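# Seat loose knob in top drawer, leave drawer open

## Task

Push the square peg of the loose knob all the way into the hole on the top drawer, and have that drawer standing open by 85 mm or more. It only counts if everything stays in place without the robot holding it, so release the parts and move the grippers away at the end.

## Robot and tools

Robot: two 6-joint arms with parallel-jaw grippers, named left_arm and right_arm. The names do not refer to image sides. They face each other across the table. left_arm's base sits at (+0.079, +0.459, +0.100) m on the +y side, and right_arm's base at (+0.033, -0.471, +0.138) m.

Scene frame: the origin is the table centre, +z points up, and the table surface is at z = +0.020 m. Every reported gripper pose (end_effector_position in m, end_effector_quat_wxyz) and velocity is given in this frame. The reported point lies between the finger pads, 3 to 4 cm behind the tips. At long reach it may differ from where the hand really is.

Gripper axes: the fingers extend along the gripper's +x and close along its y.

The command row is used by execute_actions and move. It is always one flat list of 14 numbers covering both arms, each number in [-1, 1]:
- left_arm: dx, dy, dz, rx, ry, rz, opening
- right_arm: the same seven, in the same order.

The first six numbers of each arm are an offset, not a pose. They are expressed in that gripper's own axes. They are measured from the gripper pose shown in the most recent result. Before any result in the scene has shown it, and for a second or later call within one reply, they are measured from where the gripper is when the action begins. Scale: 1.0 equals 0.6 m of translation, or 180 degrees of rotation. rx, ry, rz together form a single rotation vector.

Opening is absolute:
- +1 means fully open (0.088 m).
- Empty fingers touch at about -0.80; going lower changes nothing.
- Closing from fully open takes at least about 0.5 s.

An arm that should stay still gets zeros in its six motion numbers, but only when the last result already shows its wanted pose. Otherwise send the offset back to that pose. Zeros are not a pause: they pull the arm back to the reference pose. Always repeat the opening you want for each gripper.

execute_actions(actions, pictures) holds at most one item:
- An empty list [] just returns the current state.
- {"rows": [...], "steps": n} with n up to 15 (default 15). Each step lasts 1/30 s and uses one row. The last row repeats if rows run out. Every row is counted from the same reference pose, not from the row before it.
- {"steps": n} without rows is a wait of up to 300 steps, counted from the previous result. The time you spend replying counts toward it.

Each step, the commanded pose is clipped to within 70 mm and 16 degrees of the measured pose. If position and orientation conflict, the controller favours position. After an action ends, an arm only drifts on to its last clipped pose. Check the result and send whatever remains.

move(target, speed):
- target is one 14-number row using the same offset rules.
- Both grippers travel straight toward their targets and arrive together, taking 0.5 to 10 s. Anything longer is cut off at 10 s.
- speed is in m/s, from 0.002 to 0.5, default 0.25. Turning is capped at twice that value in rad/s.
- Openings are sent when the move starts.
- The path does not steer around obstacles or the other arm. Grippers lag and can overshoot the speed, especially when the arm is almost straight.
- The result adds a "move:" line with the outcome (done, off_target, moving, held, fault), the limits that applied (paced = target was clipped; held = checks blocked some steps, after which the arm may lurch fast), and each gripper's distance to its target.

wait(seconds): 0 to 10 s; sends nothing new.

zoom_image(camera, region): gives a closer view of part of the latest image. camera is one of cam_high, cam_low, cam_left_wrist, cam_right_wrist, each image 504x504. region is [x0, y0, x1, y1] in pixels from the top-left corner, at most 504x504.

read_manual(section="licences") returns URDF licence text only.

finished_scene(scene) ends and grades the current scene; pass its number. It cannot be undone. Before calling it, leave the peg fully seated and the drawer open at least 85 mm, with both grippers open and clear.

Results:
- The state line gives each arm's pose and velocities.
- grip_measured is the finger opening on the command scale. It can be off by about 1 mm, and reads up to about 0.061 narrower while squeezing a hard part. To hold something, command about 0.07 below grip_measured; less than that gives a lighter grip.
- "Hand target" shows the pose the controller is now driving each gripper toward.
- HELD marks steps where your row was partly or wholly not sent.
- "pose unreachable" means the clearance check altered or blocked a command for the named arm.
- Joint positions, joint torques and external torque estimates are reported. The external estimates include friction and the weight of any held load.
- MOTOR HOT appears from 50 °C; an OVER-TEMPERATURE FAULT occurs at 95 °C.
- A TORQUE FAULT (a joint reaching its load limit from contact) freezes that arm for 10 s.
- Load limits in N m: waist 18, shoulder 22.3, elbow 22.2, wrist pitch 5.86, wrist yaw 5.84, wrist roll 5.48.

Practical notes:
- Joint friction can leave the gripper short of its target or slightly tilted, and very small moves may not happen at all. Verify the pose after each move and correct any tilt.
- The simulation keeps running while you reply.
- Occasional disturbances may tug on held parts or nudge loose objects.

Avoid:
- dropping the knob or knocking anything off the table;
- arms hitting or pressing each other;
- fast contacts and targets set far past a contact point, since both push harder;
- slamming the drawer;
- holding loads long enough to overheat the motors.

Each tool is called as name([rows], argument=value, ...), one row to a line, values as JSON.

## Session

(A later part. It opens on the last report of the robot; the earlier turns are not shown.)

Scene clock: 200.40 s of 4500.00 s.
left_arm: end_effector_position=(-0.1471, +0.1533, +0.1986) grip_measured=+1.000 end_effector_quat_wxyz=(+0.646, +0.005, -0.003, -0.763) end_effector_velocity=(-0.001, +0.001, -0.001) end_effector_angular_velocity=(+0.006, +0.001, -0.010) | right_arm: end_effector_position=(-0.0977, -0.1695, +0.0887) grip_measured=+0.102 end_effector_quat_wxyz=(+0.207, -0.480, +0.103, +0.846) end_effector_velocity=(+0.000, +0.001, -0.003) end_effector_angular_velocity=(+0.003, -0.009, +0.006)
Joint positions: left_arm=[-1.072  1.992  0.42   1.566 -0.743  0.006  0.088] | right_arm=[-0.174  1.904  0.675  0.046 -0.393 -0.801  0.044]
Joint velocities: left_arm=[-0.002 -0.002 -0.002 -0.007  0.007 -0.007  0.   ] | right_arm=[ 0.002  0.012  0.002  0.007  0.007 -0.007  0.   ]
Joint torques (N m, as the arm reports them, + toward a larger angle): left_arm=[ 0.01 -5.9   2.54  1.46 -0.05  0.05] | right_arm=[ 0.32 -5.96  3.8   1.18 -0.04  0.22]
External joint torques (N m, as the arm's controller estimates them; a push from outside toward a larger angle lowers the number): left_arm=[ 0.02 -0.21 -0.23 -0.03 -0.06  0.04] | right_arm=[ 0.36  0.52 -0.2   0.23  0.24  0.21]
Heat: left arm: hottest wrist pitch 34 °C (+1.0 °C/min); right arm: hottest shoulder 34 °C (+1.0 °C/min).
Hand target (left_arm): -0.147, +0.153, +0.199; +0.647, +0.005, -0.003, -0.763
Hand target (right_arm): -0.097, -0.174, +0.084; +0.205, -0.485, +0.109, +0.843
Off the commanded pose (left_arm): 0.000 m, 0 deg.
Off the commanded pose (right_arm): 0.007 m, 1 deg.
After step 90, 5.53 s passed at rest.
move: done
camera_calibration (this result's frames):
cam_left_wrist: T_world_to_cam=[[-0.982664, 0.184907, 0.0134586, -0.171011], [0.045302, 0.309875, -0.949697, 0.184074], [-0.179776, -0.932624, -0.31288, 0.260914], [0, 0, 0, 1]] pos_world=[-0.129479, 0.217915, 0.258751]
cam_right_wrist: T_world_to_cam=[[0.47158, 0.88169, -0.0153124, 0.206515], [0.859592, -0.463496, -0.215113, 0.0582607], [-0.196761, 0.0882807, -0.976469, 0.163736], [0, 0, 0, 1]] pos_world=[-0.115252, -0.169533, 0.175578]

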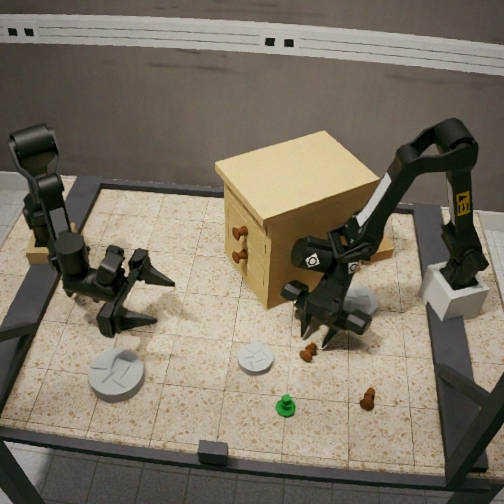

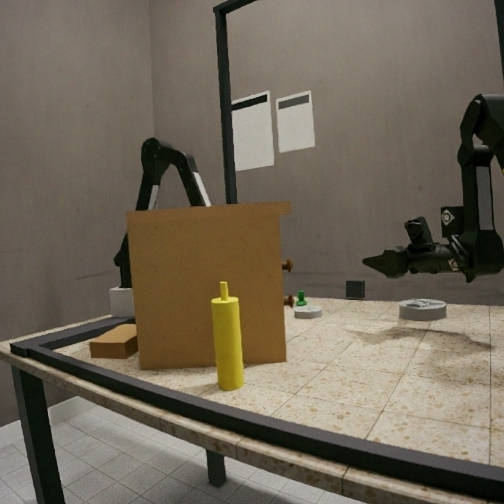

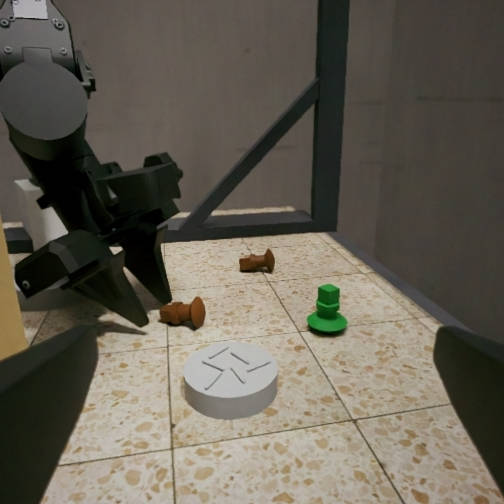

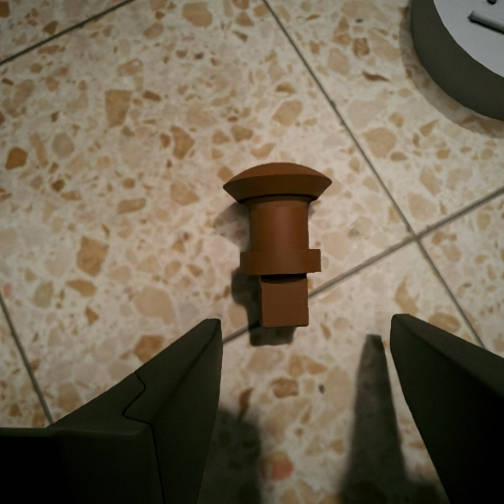

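move(target=[0,0,0,0,0,0,1,0.057,0.007,0,0,0,0,0.1], speed=0.05)

Scene clock: 208.10 s of 4500.00 s.
left_arm: end_effector_position=(-0.1471, +0.1533, +0.1986) grip_measured=+1.000 end_effector_quat_wxyz=(+0.646, +0.005, -0.003, -0.763) end_effector_velocity=(-0.001, +0.001, -0.003) end_effector_angular_velocity=(+0.009, -0.002, -0.010) | right_arm: end_effector_position=(-0.1178, -0.1561, +0.0759) grip_measured=+0.102 end_effector_quat_wxyz=(+0.214, -0.462, +0.087, +0.856) end_effector_velocity=(-0.002, -0.000, -0.001) end_effector_angular_velocity=(-0.005, +0.002, +0.012)
Joint positions: left_arm=[-1.072  1.992  0.42   1.566 -0.743  0.006  0.088] | right_arm=[-0.126  1.999  0.698  0.189 -0.393 -0.748  0.044]
Joint velocities: left_arm=[-0.002  0.002 -0.002 -0.007  0.007 -0.007  0.   ] | right_arm=[ 0.002  0.007  0.007 -0.007 -0.007 -0.007  0.   ]
Joint torques (N m, as the arm reports them, + toward a larger angle): left_arm=[ 0.01 -5.68  2.53  1.48  0.    0.04] | right_arm=[ 0.64 -2.22  4.05  0.82  0.44  0.06]
External joint torques (N m, as the arm's controller estimates them; a push from outside toward a larger angle lowers the number): left_arm=[ 0.03 -0.02 -0.23 -0.01 -0.01  0.03] | right_arm=[ 0.64  4.68  0.3  -0.22  0.72  0.05]
Heat: left arm: hottest wrist pitch 34 °C (+1.0 °C/min); right arm: hottest shoulder 34 °C (+1.0 °C/min).
Hand target (left_arm): -0.147, +0.153, +0.199; +0.646, +0.005, -0.003, -0.763
Hand target (right_arm): -0.115, -0.165, +0.060; +0.207, -0.480, +0.102, +0.846
Off the commanded pose (left_arm): 0.000 m, 0 deg.
Off the commanded pose (right_arm): 0.019 m, 3 deg.
After step 90, 3.63 s passed at rest.
move: off_target (right_arm)
camera_calibration (this result's frames):
cam_left_wrist: T_world_to_cam=[[-0.982664, 0.184907, 0.0134586, -0.171011], [0.045302, 0.309875, -0.949697, 0.184074], [-0.179776, -0.932624, -0.31288, 0.260914], [0, 0, 0, 1]] pos_world=[-0.129479, 0.217915, 0.258751]
cam_right_wrist: T_world_to_cam=[[0.468042, 0.883673, 0.00760075, 0.20217], [0.853617, -0.449864, -0.262602, 0.0840801], [-0.228635, 0.129397, -0.964874, 0.147841], [0, 0, 0, 1]] pos_world=[-0.132594, -0.159958, 0.163191]

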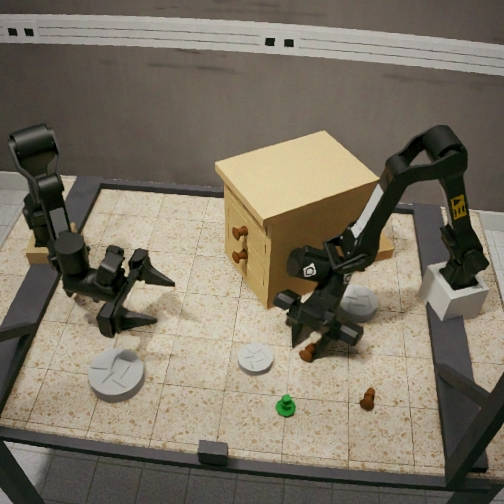

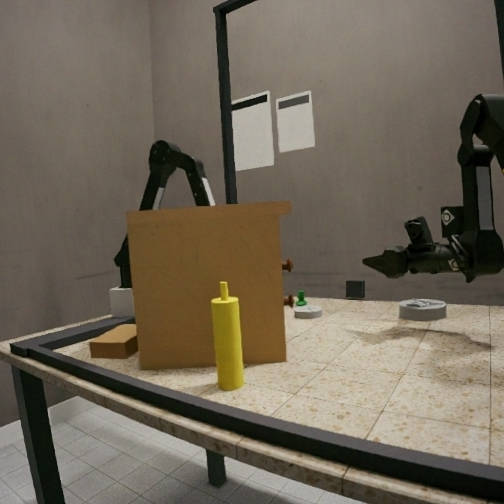

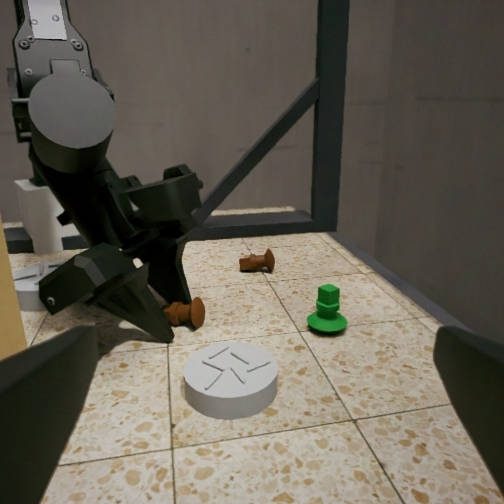

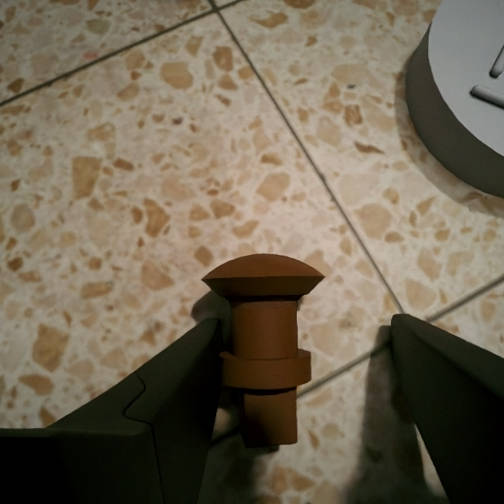

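move(target=[0,0,0,0,0,0,1,-0.024,0.018,-0.015,0,0.015,0,0.1], speed=0.05)

Scene clock: 215.53 s of 4500.00 s.
left_arm: end_effector_position=(-0.1471, +0.1533, +0.1986) grip_measured=+1.000 end_effector_quat_wxyz=(+0.646, +0.005, -0.003, -0.763) end_effector_velocity=(+0.001, +0.001, -0.001) end_effector_angular_velocity=(+0.006, +0.001, +0.005) | right_arm: end_effector_position=(-0.1103, -0.1695, +0.0822) grip_measured=+0.102 end_effector_quat_wxyz=(+0.213, -0.478, +0.093, +0.847) end_effector_velocity=(+0.003, -0.005, +0.000) end_effector_angular_velocity=(-0.005, -0.017, +0.013)
Joint positions: left_arm=[-1.072  1.992  0.42   1.566 -0.743  0.006  0.088] | right_arm=[-0.126  1.933  0.661  0.127 -0.367 -0.754  0.044]
Joint velocities: left_arm=[-0.002 -0.002 -0.002 -0.007 -0.007 -0.007  0.   ] | right_arm=[-0.002 -0.017 -0.012 -0.022  0.007 -0.022 -0.   ]
Joint torques (N m, as the arm reports them, + toward a larger angle): left_arm=[ 0.1  -5.88  2.44  1.47 -0.03  0.04] | right_arm=[ 0.17 -8.38  3.48  0.99  0.01 -0.24]
External joint torques (N m, as the arm's controller estimates them; a push from outside toward a larger angle lowers the number): left_arm=[ 0.1  -0.19 -0.32 -0.02 -0.03  0.03] | right_arm=[ 0.15 -1.87 -0.34  0.    0.28 -0.25]
Heat: left arm: hottest wrist pitch 34 °C (+0.0 °C/min); right arm: hottest shoulder 33 °C (-1.0 °C/min).
Hand target (left_arm): -0.147, +0.153, +0.199; +0.646, +0.005, -0.003, -0.763
Hand target (right_arm): -0.109, -0.173, +0.082; +0.212, -0.482, +0.092, +0.845
Off the commanded pose (left_arm): 0.000 m, 0 deg.
Off the commanded pose (right_arm): 0.004 m, 1 deg.
After step 90, 3.63 s passed at rest.
move: done
camera_calibration (this result's frames):
cam_left_wrist: T_world_to_cam=[[-0.982664, 0.184907, 0.0134586, -0.171011], [0.045302, 0.309875, -0.949697, 0.184074], [-0.179776, -0.932624, -0.31288, 0.260914], [0, 0, 0, 1]] pos_world=[-0.129479, 0.217915, 0.258751]
cam_right_wrist: T_world_to_cam=[[0.472788, 0.881164, 0.00456565, 0.210828], [0.859115, -0.459794, -0.224746, 0.0690854], [-0.195939, 0.11018, -0.974407, 0.158592], [0, 0, 0, 1]] pos_world=[-0.127955, -0.171483, 0.169098]

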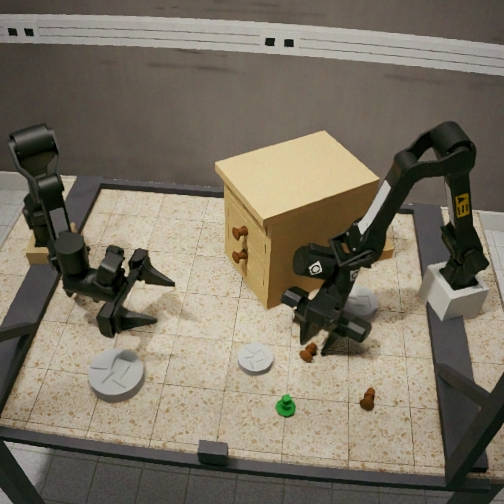

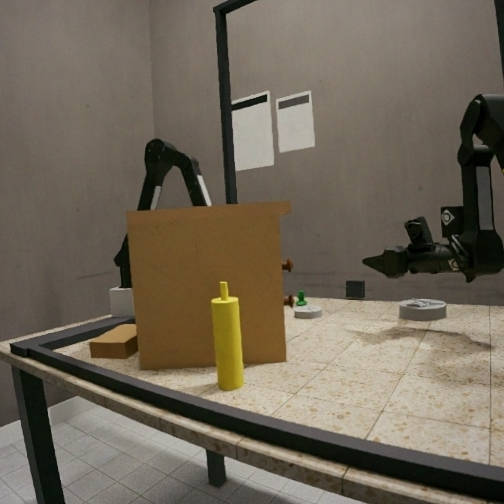

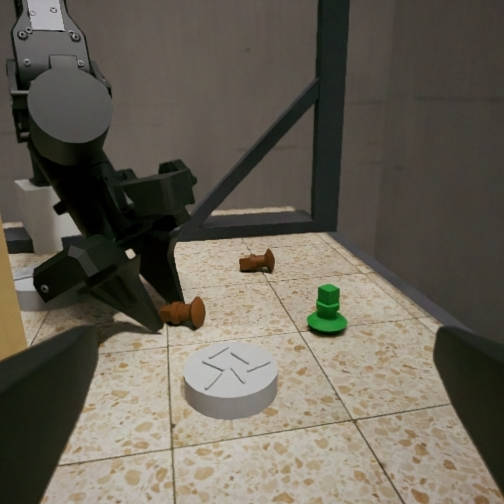

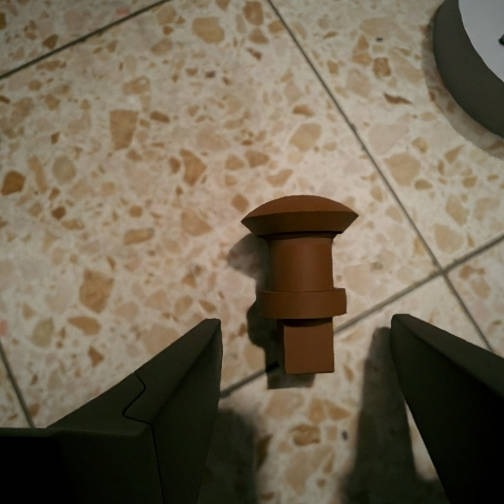

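zoom_image(camera="cam_left_wrist", region=[110, 260, 240, 360])

Region (110, 260, 240, 360) of cam_left_wrist's 504x504 image, scaled by 3.877, with more detail than that image has; it fills the top 388 rows of this view, and the rest is white.

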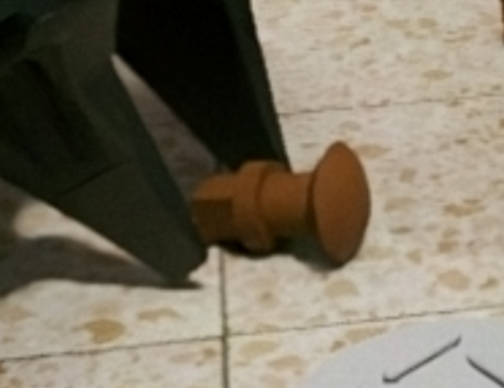

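move(target=[0,0,0,0,0,0,1,0.006,0,0.014,0,0,0,0.1], speed=0.03)

zoom_image(camera="cam_left_wrist", region=[110, 260, 240, 360])

Scene clock: 222.50 s of 4500.00 s.
left_arm: end_effector_position=(-0.1471, +0.1533, +0.1986) grip_measured=+1.000 end_effector_quat_wxyz=(+0.646, +0.005, -0.003, -0.763) end_effector_velocity=(+0.002, +0.001, -0.002) end_effector_angular_velocity=(+0.009, -0.002, +0.005) | right_arm: end_effector_position=(-0.1171, -0.1677, +0.0846) grip_measured=+0.102 end_effector_quat_wxyz=(+0.212, -0.476, +0.093, +0.848) end_effector_velocity=(+0.001, -0.003, -0.002) end_effector_angular_velocity=(-0.013, -0.008, -0.007)
Joint positions: left_arm=[-1.072  1.992  0.42   1.566 -0.743  0.006  0.088] | right_arm=[-0.106  1.933  0.675  0.122 -0.364 -0.736  0.044]
Joint velocities: left_arm=[-0.002 -0.002 -0.007 -0.007 -0.007 -0.007  0.   ] | right_arm=[ 0.002  0.002 -0.002 -0.007  0.007  0.007 -0.   ]
Joint torques (N m, as the arm reports them, + toward a larger angle): left_arm=[ 0.17 -5.71  2.62  1.5  -0.04  0.07] | right_arm=[ 0.25 -6.11  6.05  1.02 -0.02  0.16]
External joint torques (N m, as the arm's controller estimates them; a push from outside toward a larger angle lowers the number): left_arm=[ 0.19 -0.03 -0.14  0.01 -0.03  0.06] | right_arm=[0.21 0.47 2.19 0.02 0.25 0.16]
Heat: left arm: hottest wrist pitch 34 °C (+0.0 °C/min); right arm: hottest shoulder 34 °C (+0.0 °C/min).
Hand target (left_arm): -0.147, +0.153, +0.199; +0.646, +0.005, -0.003, -0.763
Hand target (right_arm): -0.118, -0.165, +0.084; +0.213, -0.478, +0.093, +0.847
Off the commanded pose (left_arm): 0.000 m, 0 deg.
Off the commanded pose (right_arm): 0.003 m, 0 deg.
After step 90, 3.23 s passed at rest.
move: done
camera_calibration (this result's frames):
cam_left_wrist: T_world_to_cam=[[-0.982664, 0.184907, 0.0134586, -0.171011], [0.045302, 0.309875, -0.949697, 0.184074], [-0.179776, -0.932624, -0.31288, 0.260914], [0, 0, 0, 1]] pos_world=[-0.129479, 0.217915, 0.258751]
cam_right_wrist: T_world_to_cam=[[0.469905, 0.88271, 0.00346554, 0.21244], [0.859574, -0.456688, -0.229279, 0.0773054], [-0.200805, 0.110718, -0.973354, 0.158798], [0, 0, 0, 1]] pos_world=[-0.134389, -0.1698, 0.171555]

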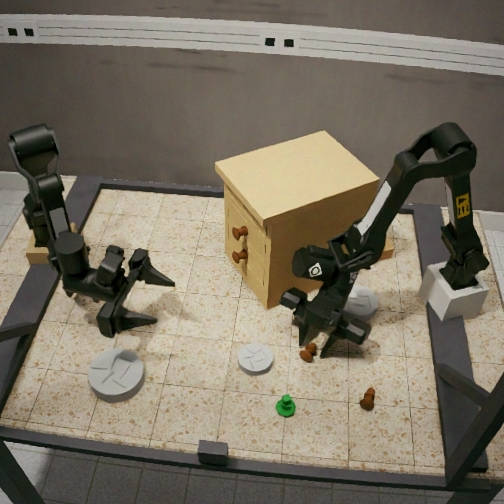

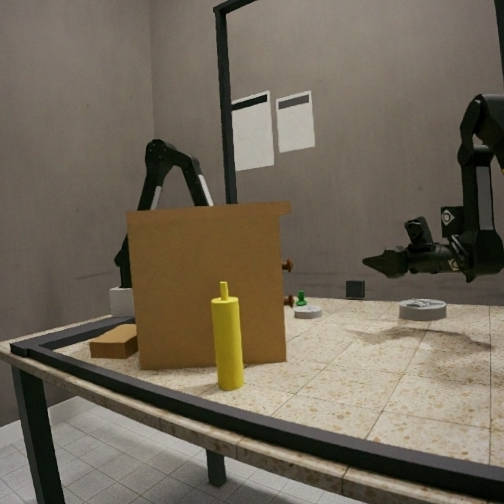

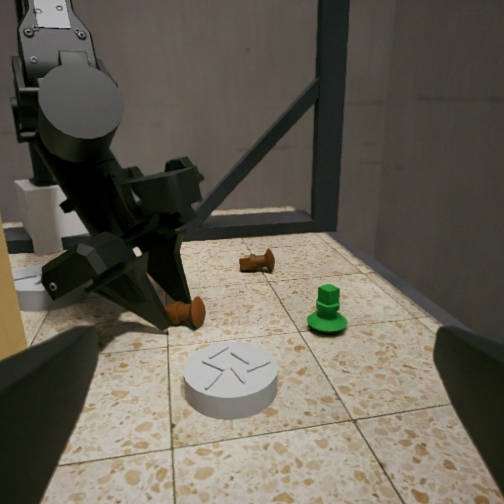

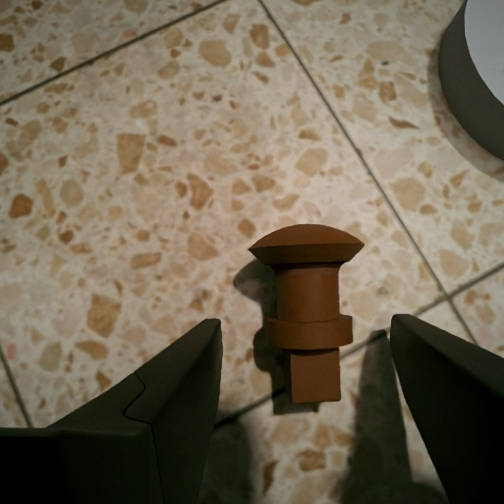

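Region (110, 260, 240, 360) of cam_left_wrist's 504x504 image, scaled by 3.877, with more detail than that image has; it fills the top 388 rows of this view, and the rest is white.

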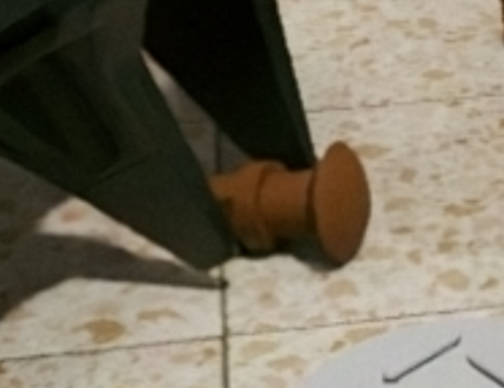

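move(target=[0,0,0,0,0,0,1,0,0,0,0,0,0,-0.62], speed=0.03)

zoom_image(camera="cam_left_wrist", region=[110, 260, 240, 360])

Scene clock: 226.20 s of 4500.00 s.
left_arm: end_effector_position=(-0.1471, +0.1533, +0.1986) grip_measured=+1.000 end_effector_quat_wxyz=(+0.646, +0.005, -0.003, -0.763) end_effector_velocity=(-0.001, +0.001, -0.001) end_effector_angular_velocity=(+0.003, -0.013, -0.010) | right_arm: end_effector_position=(-0.1174, -0.1677, +0.0846) grip_measured=-0.479 end_effector_quat_wxyz=(+0.212, -0.476, +0.093, +0.848) end_effector_velocity=(+0.004, -0.000, -0.001) end_effector_angular_velocity=(-0.002, -0.011, -0.004)
Joint positions: left_arm=[-1.072  1.992  0.42   1.566 -0.743  0.006  0.088] | right_arm=[-0.106  1.933  0.676  0.122 -0.364 -0.736  0.016]
Joint velocities: left_arm=[-0.002 -0.002 -0.002 -0.007  0.007  0.007  0.   ] | right_arm=[-0.007 -0.002 -0.002 -0.007  0.007 -0.007 -0.   ]
Joint torques (N m, as the arm reports them, + toward a larger angle): left_arm=[ 0.19 -5.78  2.52  1.47  0.01  0.02] | right_arm=[-0.04 -7.12  4.7   1.16 -0.26 -0.03]
External joint torques (N m, as the arm's controller estimates them; a push from outside toward a larger angle lowers the number): left_arm=[ 0.2  -0.11 -0.22 -0.01  0.01  0.01] | right_arm=[ 0.   -0.54  0.8   0.15  0.   -0.04]
Heat: left arm: hottest wrist pitch 34 °C (+0.0 °C/min); right arm: hottest shoulder 34 °C (+0.0 °C/min).
Hand target (left_arm): -0.147, +0.153, +0.199; +0.646, +0.005, -0.003, -0.763
Hand target (right_arm): -0.117, -0.168, +0.085; +0.212, -0.476, +0.093, +0.849
Off the commanded pose (left_arm): 0.000 m, 0 deg.
Off the commanded pose (right_arm): 0.000 m, 0 deg.
move: done
camera_calibration (this result's frames):
cam_left_wrist: T_world_to_cam=[[-0.982664, 0.184907, 0.0134586, -0.171011], [0.045302, 0.309875, -0.949697, 0.184074], [-0.179776, -0.932624, -0.31288, 0.260914], [0, 0, 0, 1]] pos_world=[-0.129479, 0.217915, 0.258751]
cam_right_wrist: T_world_to_cam=[[0.469943, 0.88269, 0.00330669, 0.212554], [0.859582, -0.456782, -0.229061, 0.0774402], [-0.200679, 0.110488, -0.973407, 0.158683], [0, 0, 0, 1]] pos_world=[-0.13461, -0.169779, 0.171499]

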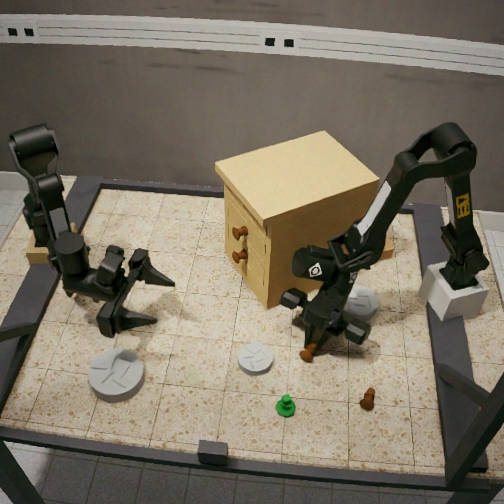

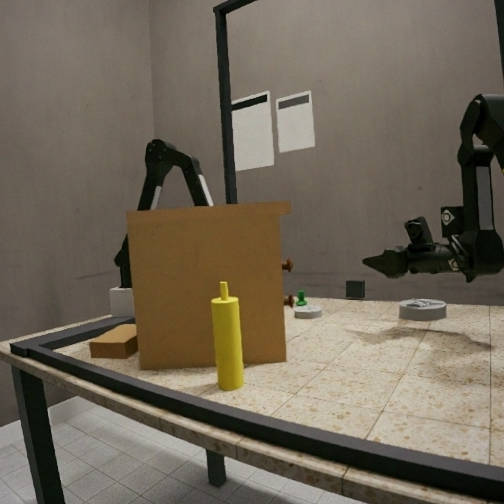

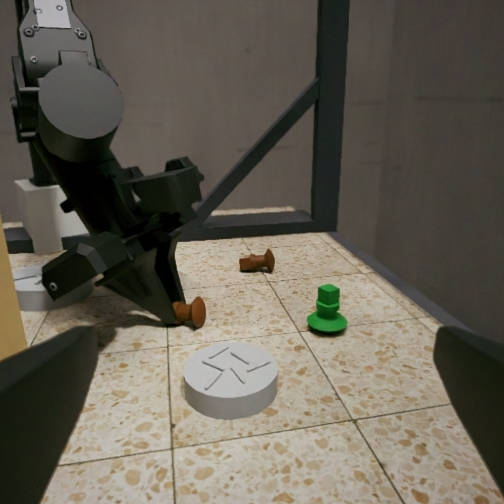

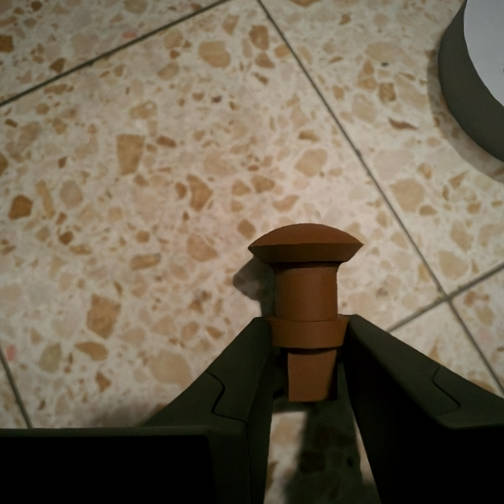

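Region (110, 260, 240, 360) of cam_left_wrist's 504x504 image, scaled by 3.877, with more detail than that image has; it fills the top 388 rows of this view, and the rest is white.

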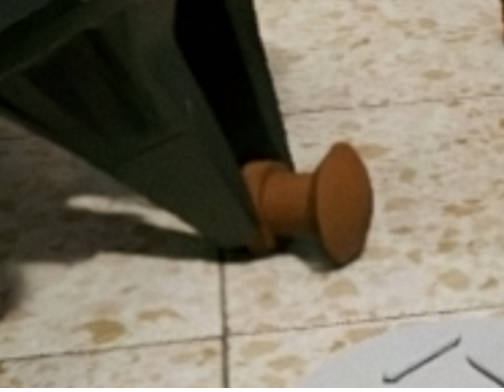

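zoom_image(camera="cam_right_wrist", region=[230, 210, 400, 430])

Region (230, 210, 400, 430) of cam_right_wrist's 504x504 image, scaled by 2.291, with more detail than that image has; it fills the left 389 columns of this view, and the rest is white.

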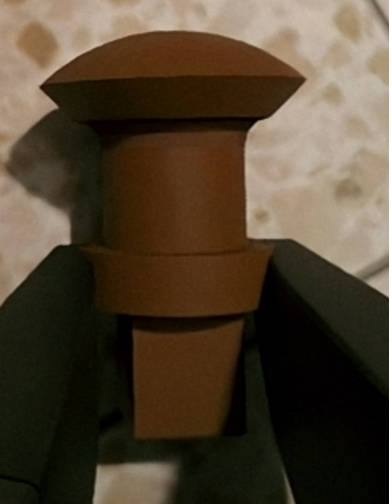

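move(target=[0,0,0,0,0,0,1,0,0,0,0,0,0,-0.15], speed=0.03)

move(target=[0,0,0,0,0,0,1,-0.006,0,-0.013,0,0,0,-0.15], speed=0.03)

move(target=[0,0,0,0,0,0,1,0,0,0,0,0,0,-0.66], speed=0.03)

zoom_image(camera="cam_right_wrist", region=[230, 210, 400, 430])

zoom_image(camera="cam_left_wrist", region=[110, 260, 240, 360])

Scene clock: 240.77 s of 4500.00 s.
left_arm: end_effector_position=(-0.1471, +0.1533, +0.1986) grip_measured=+1.000 end_effector_quat_wxyz=(+0.646, +0.005, -0.003, -0.763) end_effector_velocity=(-0.001, +0.001, -0.002) end_effector_angular_velocity=(+0.012, -0.006, -0.010) | right_arm: end_effector_position=(-0.1174, -0.1677, +0.0846) grip_measured=-0.154 end_effector_quat_wxyz=(+0.212, -0.476, +0.093, +0.848) end_effector_velocity=(+0.000, -0.001, +0.001) end_effector_angular_velocity=(-0.001, +0.004, +0.007)
Joint positions: left_arm=[-1.072  1.992  0.42   1.566 -0.743  0.006  0.088] | right_arm=[-0.106  1.933  0.676  0.122 -0.364 -0.736  0.031]
Joint velocities: left_arm=[-0.002 -0.007 -0.002 -0.022  0.007 -0.007  0.   ] | right_arm=[-0.002 -0.007 -0.002 -0.007 -0.007 -0.007  0.   ]
Joint torques (N m, as the arm reports them, + toward a larger angle): left_arm=[-0.06 -5.89  2.48  1.48 -0.03  0.04] | right_arm=[ 0.05 -7.15  4.8   1.14 -0.27 -0.02]
External joint torques (N m, as the arm's controller estimates them; a push from outside toward a larger angle lowers the number): left_arm=[-0.05 -0.22 -0.28  0.   -0.03  0.03] | right_arm=[ 0.04 -0.48  0.83  0.11  0.   -0.02]
Heat: left arm: hottest wrist pitch 35 °C (+1.0 °C/min); right arm: hottest shoulder 35 °C (+1.0 °C/min).
Hand target (left_arm): -0.147, +0.153, +0.199; +0.646, +0.005, -0.003, -0.763
Hand target (right_arm): -0.117, -0.168, +0.085; +0.212, -0.476, +0.093, +0.848
Off the commanded pose (left_arm): 0.000 m, 0 deg.
Off the commanded pose (right_arm): 0.000 m, 0 deg.
After step 90, 10.87 s passed at rest.
move: done
camera_calibration (this result's frames):
cam_left_wrist: T_world_to_cam=[[-0.982664, 0.184907, 0.0134586, -0.171011], [0.045302, 0.309875, -0.949697, 0.184074], [-0.179776, -0.932624, -0.31288, 0.260914], [0, 0, 0, 1]] pos_world=[-0.129479, 0.217915, 0.258751]
cam_right_wrist: T_world_to_cam=[[0.469943, 0.88269, 0.00330669, 0.212554], [0.859582, -0.456782, -0.229061, 0.0774402], [-0.200679, 0.110488, -0.973407, 0.158683], [0, 0, 0, 1]] pos_world=[-0.13461, -0.169779, 0.171499]

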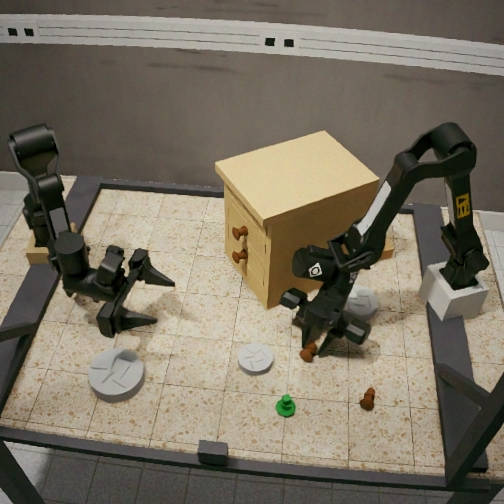

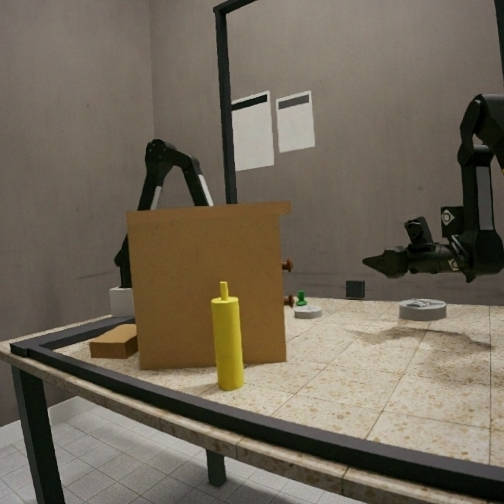

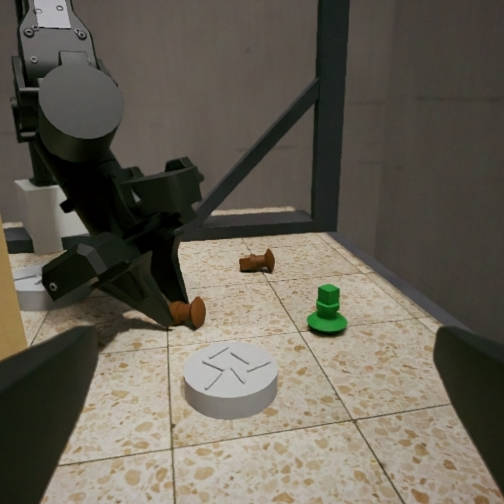

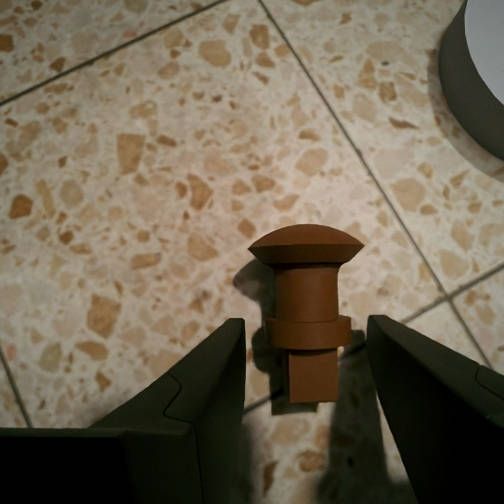

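Scene clock: 241.50 s of 4500.00 s.
left_arm: end_effector_position=(-0.1471, +0.1533, +0.1986) grip_measured=+1.000 end_effector_quat_wxyz=(+0.646, +0.005, -0.003, -0.763) end_effector_velocity=(+0.002, +0.001, +0.000) end_effector_angular_velocity=(-0.003, -0.005, +0.005) | right_arm: end_effector_position=(-0.1109, -0.1690, +0.0827) grip_measured=-0.152 end_effector_quat_wxyz=(+0.213, -0.478, +0.093, +0.847) end_effector_velocity=(-0.001, -0.004, +0.001) end_effector_angular_velocity=(-0.016, +0.019, +0.000)
Joint positions: left_arm=[-1.072  1.992  0.42   1.566 -0.743  0.006  0.088] | right_arm=[-0.124  1.932  0.664  0.126 -0.366 -0.752  0.032]
Joint velocities: left_arm=[-0.002 -0.002 -0.007  0.007 -0.007  0.007  0.   ] | right_arm=[-0.002 -0.007 -0.007 -0.007 -0.022  0.007 -0.   ]
Joint torques (N m, as the arm reports them, + toward a larger angle): left_arm=[ 0.05 -5.81  2.38  1.45 -0.01  0.04] | right_arm=[-0.27 -8.31  3.47  1.24 -0.5  -0.17]
External joint torques (N m, as the arm's controller estimates them; a push from outside toward a larger angle lowers the number): left_arm=[ 0.05 -0.12 -0.37 -0.05 -0.01  0.03] | right_arm=[-0.29 -1.8  -0.36  0.25 -0.23 -0.18]
Heat: left arm: hottest wrist pitch 35 °C (+1.0 °C/min); right arm: hottest shoulder 35 °C (+1.0 °C/min).
Hand target (left_arm): -0.147, +0.153, +0.199; +0.646, +0.005, -0.003, -0.763
Hand target (right_arm): -0.110, -0.171, +0.083; +0.212, -0.476, +0.093, +0.848
Off the commanded pose (left_arm): 0.000 m, 0 deg.
Off the commanded pose (right_arm): 0.003 m, 0 deg.
move: done
camera_calibration (this result's frames):
cam_left_wrist: T_world_to_cam=[[-0.982664, 0.184907, 0.0134586, -0.171011], [0.045302, 0.309875, -0.949697, 0.184074], [-0.179776, -0.932624, -0.31288, 0.260914], [0, 0, 0, 1]] pos_world=[-0.129479, 0.217915, 0.258751]
cam_right_wrist: T_world_to_cam=[[0.473151, 0.880968, 0.0048641, 0.210632], [0.858888, -0.46005, -0.22509, 0.0698532], [-0.196059, 0.110679, -0.974326, 0.158925], [0, 0, 0, 1]] pos_world=[-0.128498, -0.171014, 0.169543]

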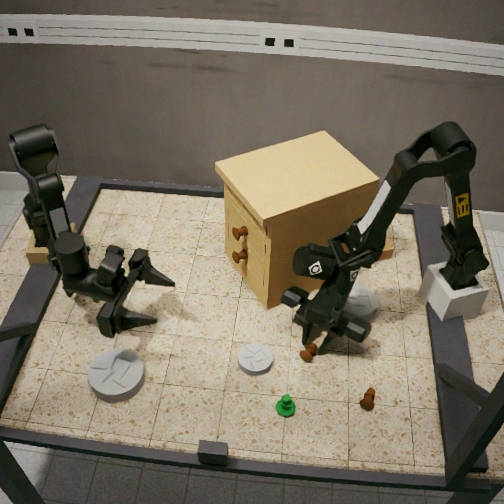

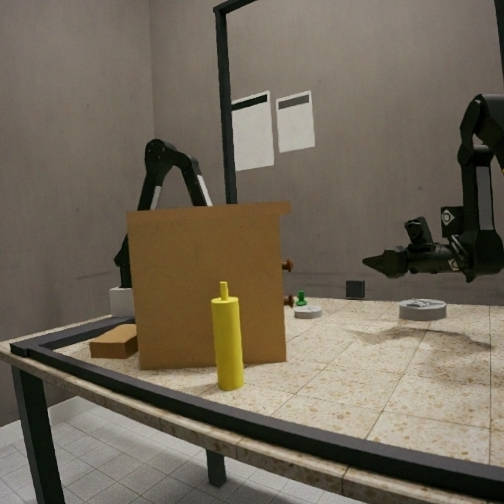

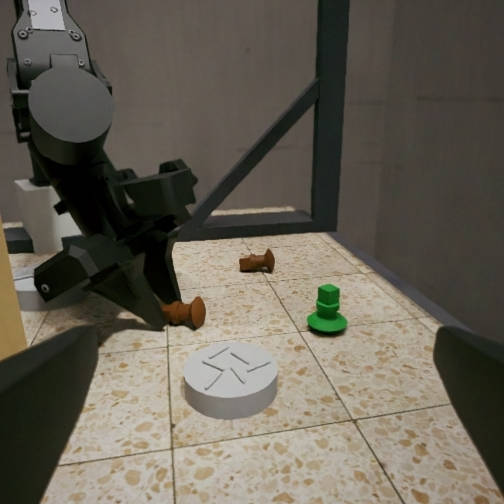

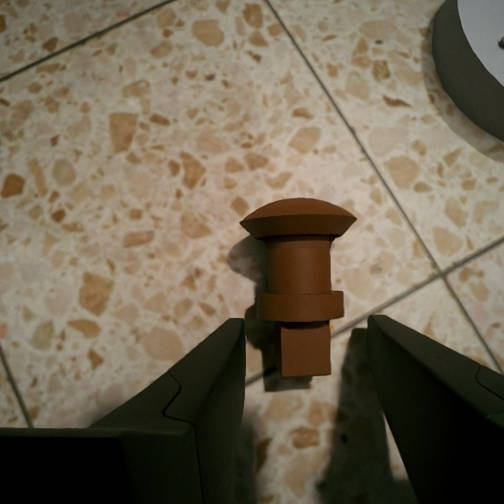

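Scene clock: 242.03 s of 4500.00 s.
left_arm: end_effector_position=(-0.1471, +0.1533, +0.1986) grip_measured=+1.000 end_effector_quat_wxyz=(+0.646, +0.005, -0.003, -0.763) end_effector_velocity=(+0.001, +0.001, -0.001) end_effector_angular_velocity=(+0.006, +0.001, +0.005) | right_arm: end_effector_position=(-0.1109, -0.1690, +0.0827) grip_measured=-0.616 end_effector_quat_wxyz=(+0.213, -0.478, +0.093, +0.847) end_effector_velocity=(+0.003, +0.000, +0.001) end_effector_angular_velocity=(-0.004, -0.005, -0.017)
Joint positions: left_arm=[-1.072  1.992  0.42   1.566 -0.743  0.006  0.088] | right_arm=[-0.124  1.932  0.664  0.126 -0.366 -0.752  0.009]
Joint velocities: left_arm=[-0.002 -0.002 -0.002 -0.007 -0.007 -0.007  0.   ] | right_arm=[-0.007 -0.007 -0.002 -0.007  0.007  0.007 -0.   ]
Joint torques (N m, as the arm reports them, + toward a larger angle): left_arm=[ 0.15 -5.77  2.44  1.48 -0.06  0.  ] | right_arm=[ 0.01 -7.26  4.72  1.13 -0.26 -0.01]
External joint torques (N m, as the arm's controller estimates them; a push from outside toward a larger angle lowers the number): left_arm=[ 0.15 -0.11 -0.29  0.   -0.05 -0.01] | right_arm=[ 0.05 -0.73  0.9   0.13  0.   -0.02]
Heat: left arm: hottest wrist pitch 35 °C (+1.0 °C/min); right arm: hottest shoulder 35 °C (+1.0 °C/min).
Hand target (left_arm): -0.147, +0.153, +0.199; +0.646, +0.005, -0.003, -0.763
Hand target (right_arm): -0.111, -0.169, +0.083; +0.213, -0.478, +0.093, +0.847
Off the commanded pose (left_arm): 0.000 m, 0 deg.
Off the commanded pose (right_arm): 0.000 m, 0 deg.
move: done
camera_calibration (this result's frames):
cam_left_wrist: T_world_to_cam=[[-0.982664, 0.184907, 0.0134586, -0.171011], [0.045302, 0.309875, -0.949697, 0.184074], [-0.179776, -0.932624, -0.31288, 0.260914], [0, 0, 0, 1]] pos_world=[-0.129479, 0.217915, 0.258751]
cam_right_wrist: T_world_to_cam=[[0.473152, 0.880966, 0.00513626, 0.210557], [0.858864, -0.459967, -0.22535, 0.0699427], [-0.196163, 0.111036, -0.974264, 0.158989], [0, 0, 0, 1]] pos_world=[-0.128509, -0.170976, 0.169578]

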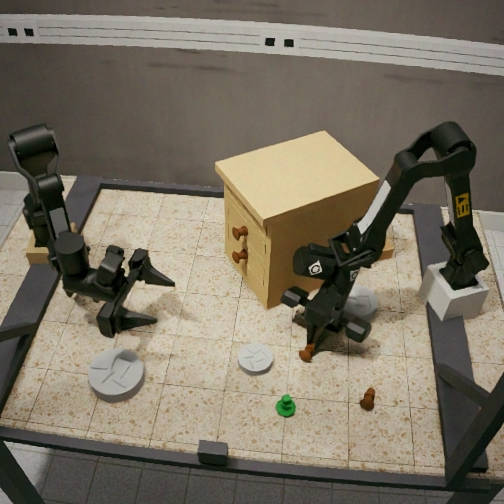

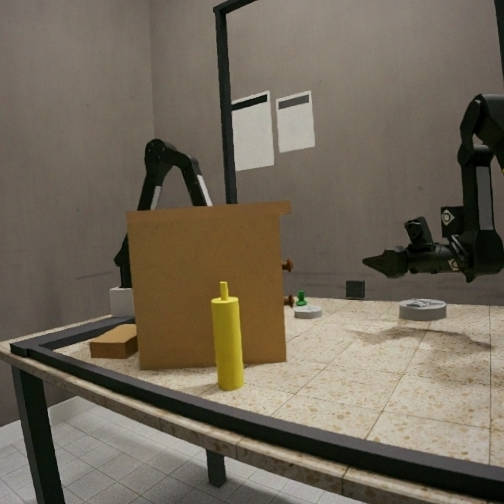

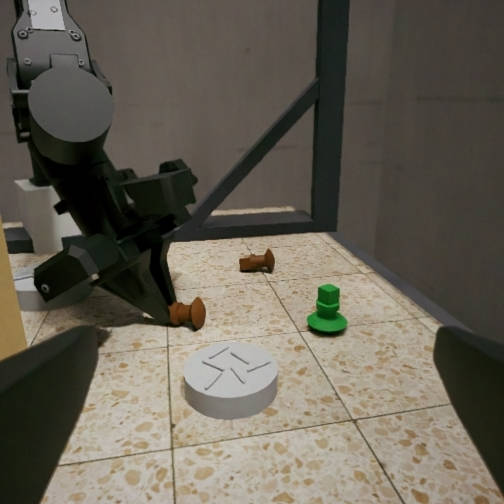

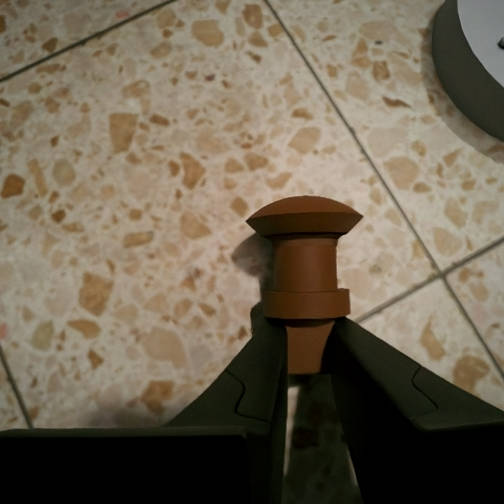

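Region (230, 210, 400, 430) of cam_right_wrist's 504x504 image, scaled by 2.291, with more detail than that image has; it fills the left 389 columns of this view, and the rest is white.

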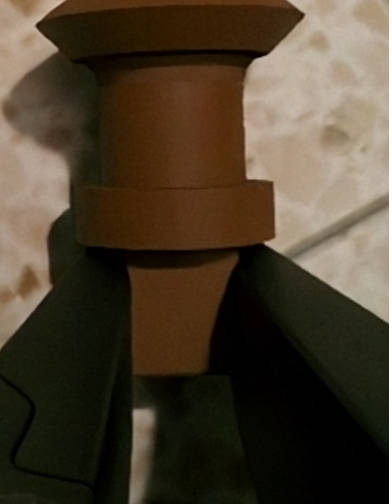

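Region (110, 260, 240, 360) of cam_left_wrist's 504x504 image, scaled by 3.877, with more detail than that image has; it fills the top 388 rows of this view, and the rest is white.

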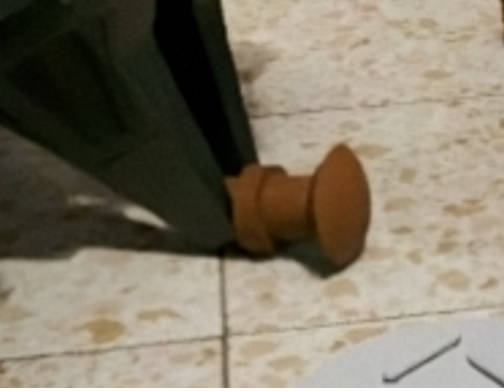

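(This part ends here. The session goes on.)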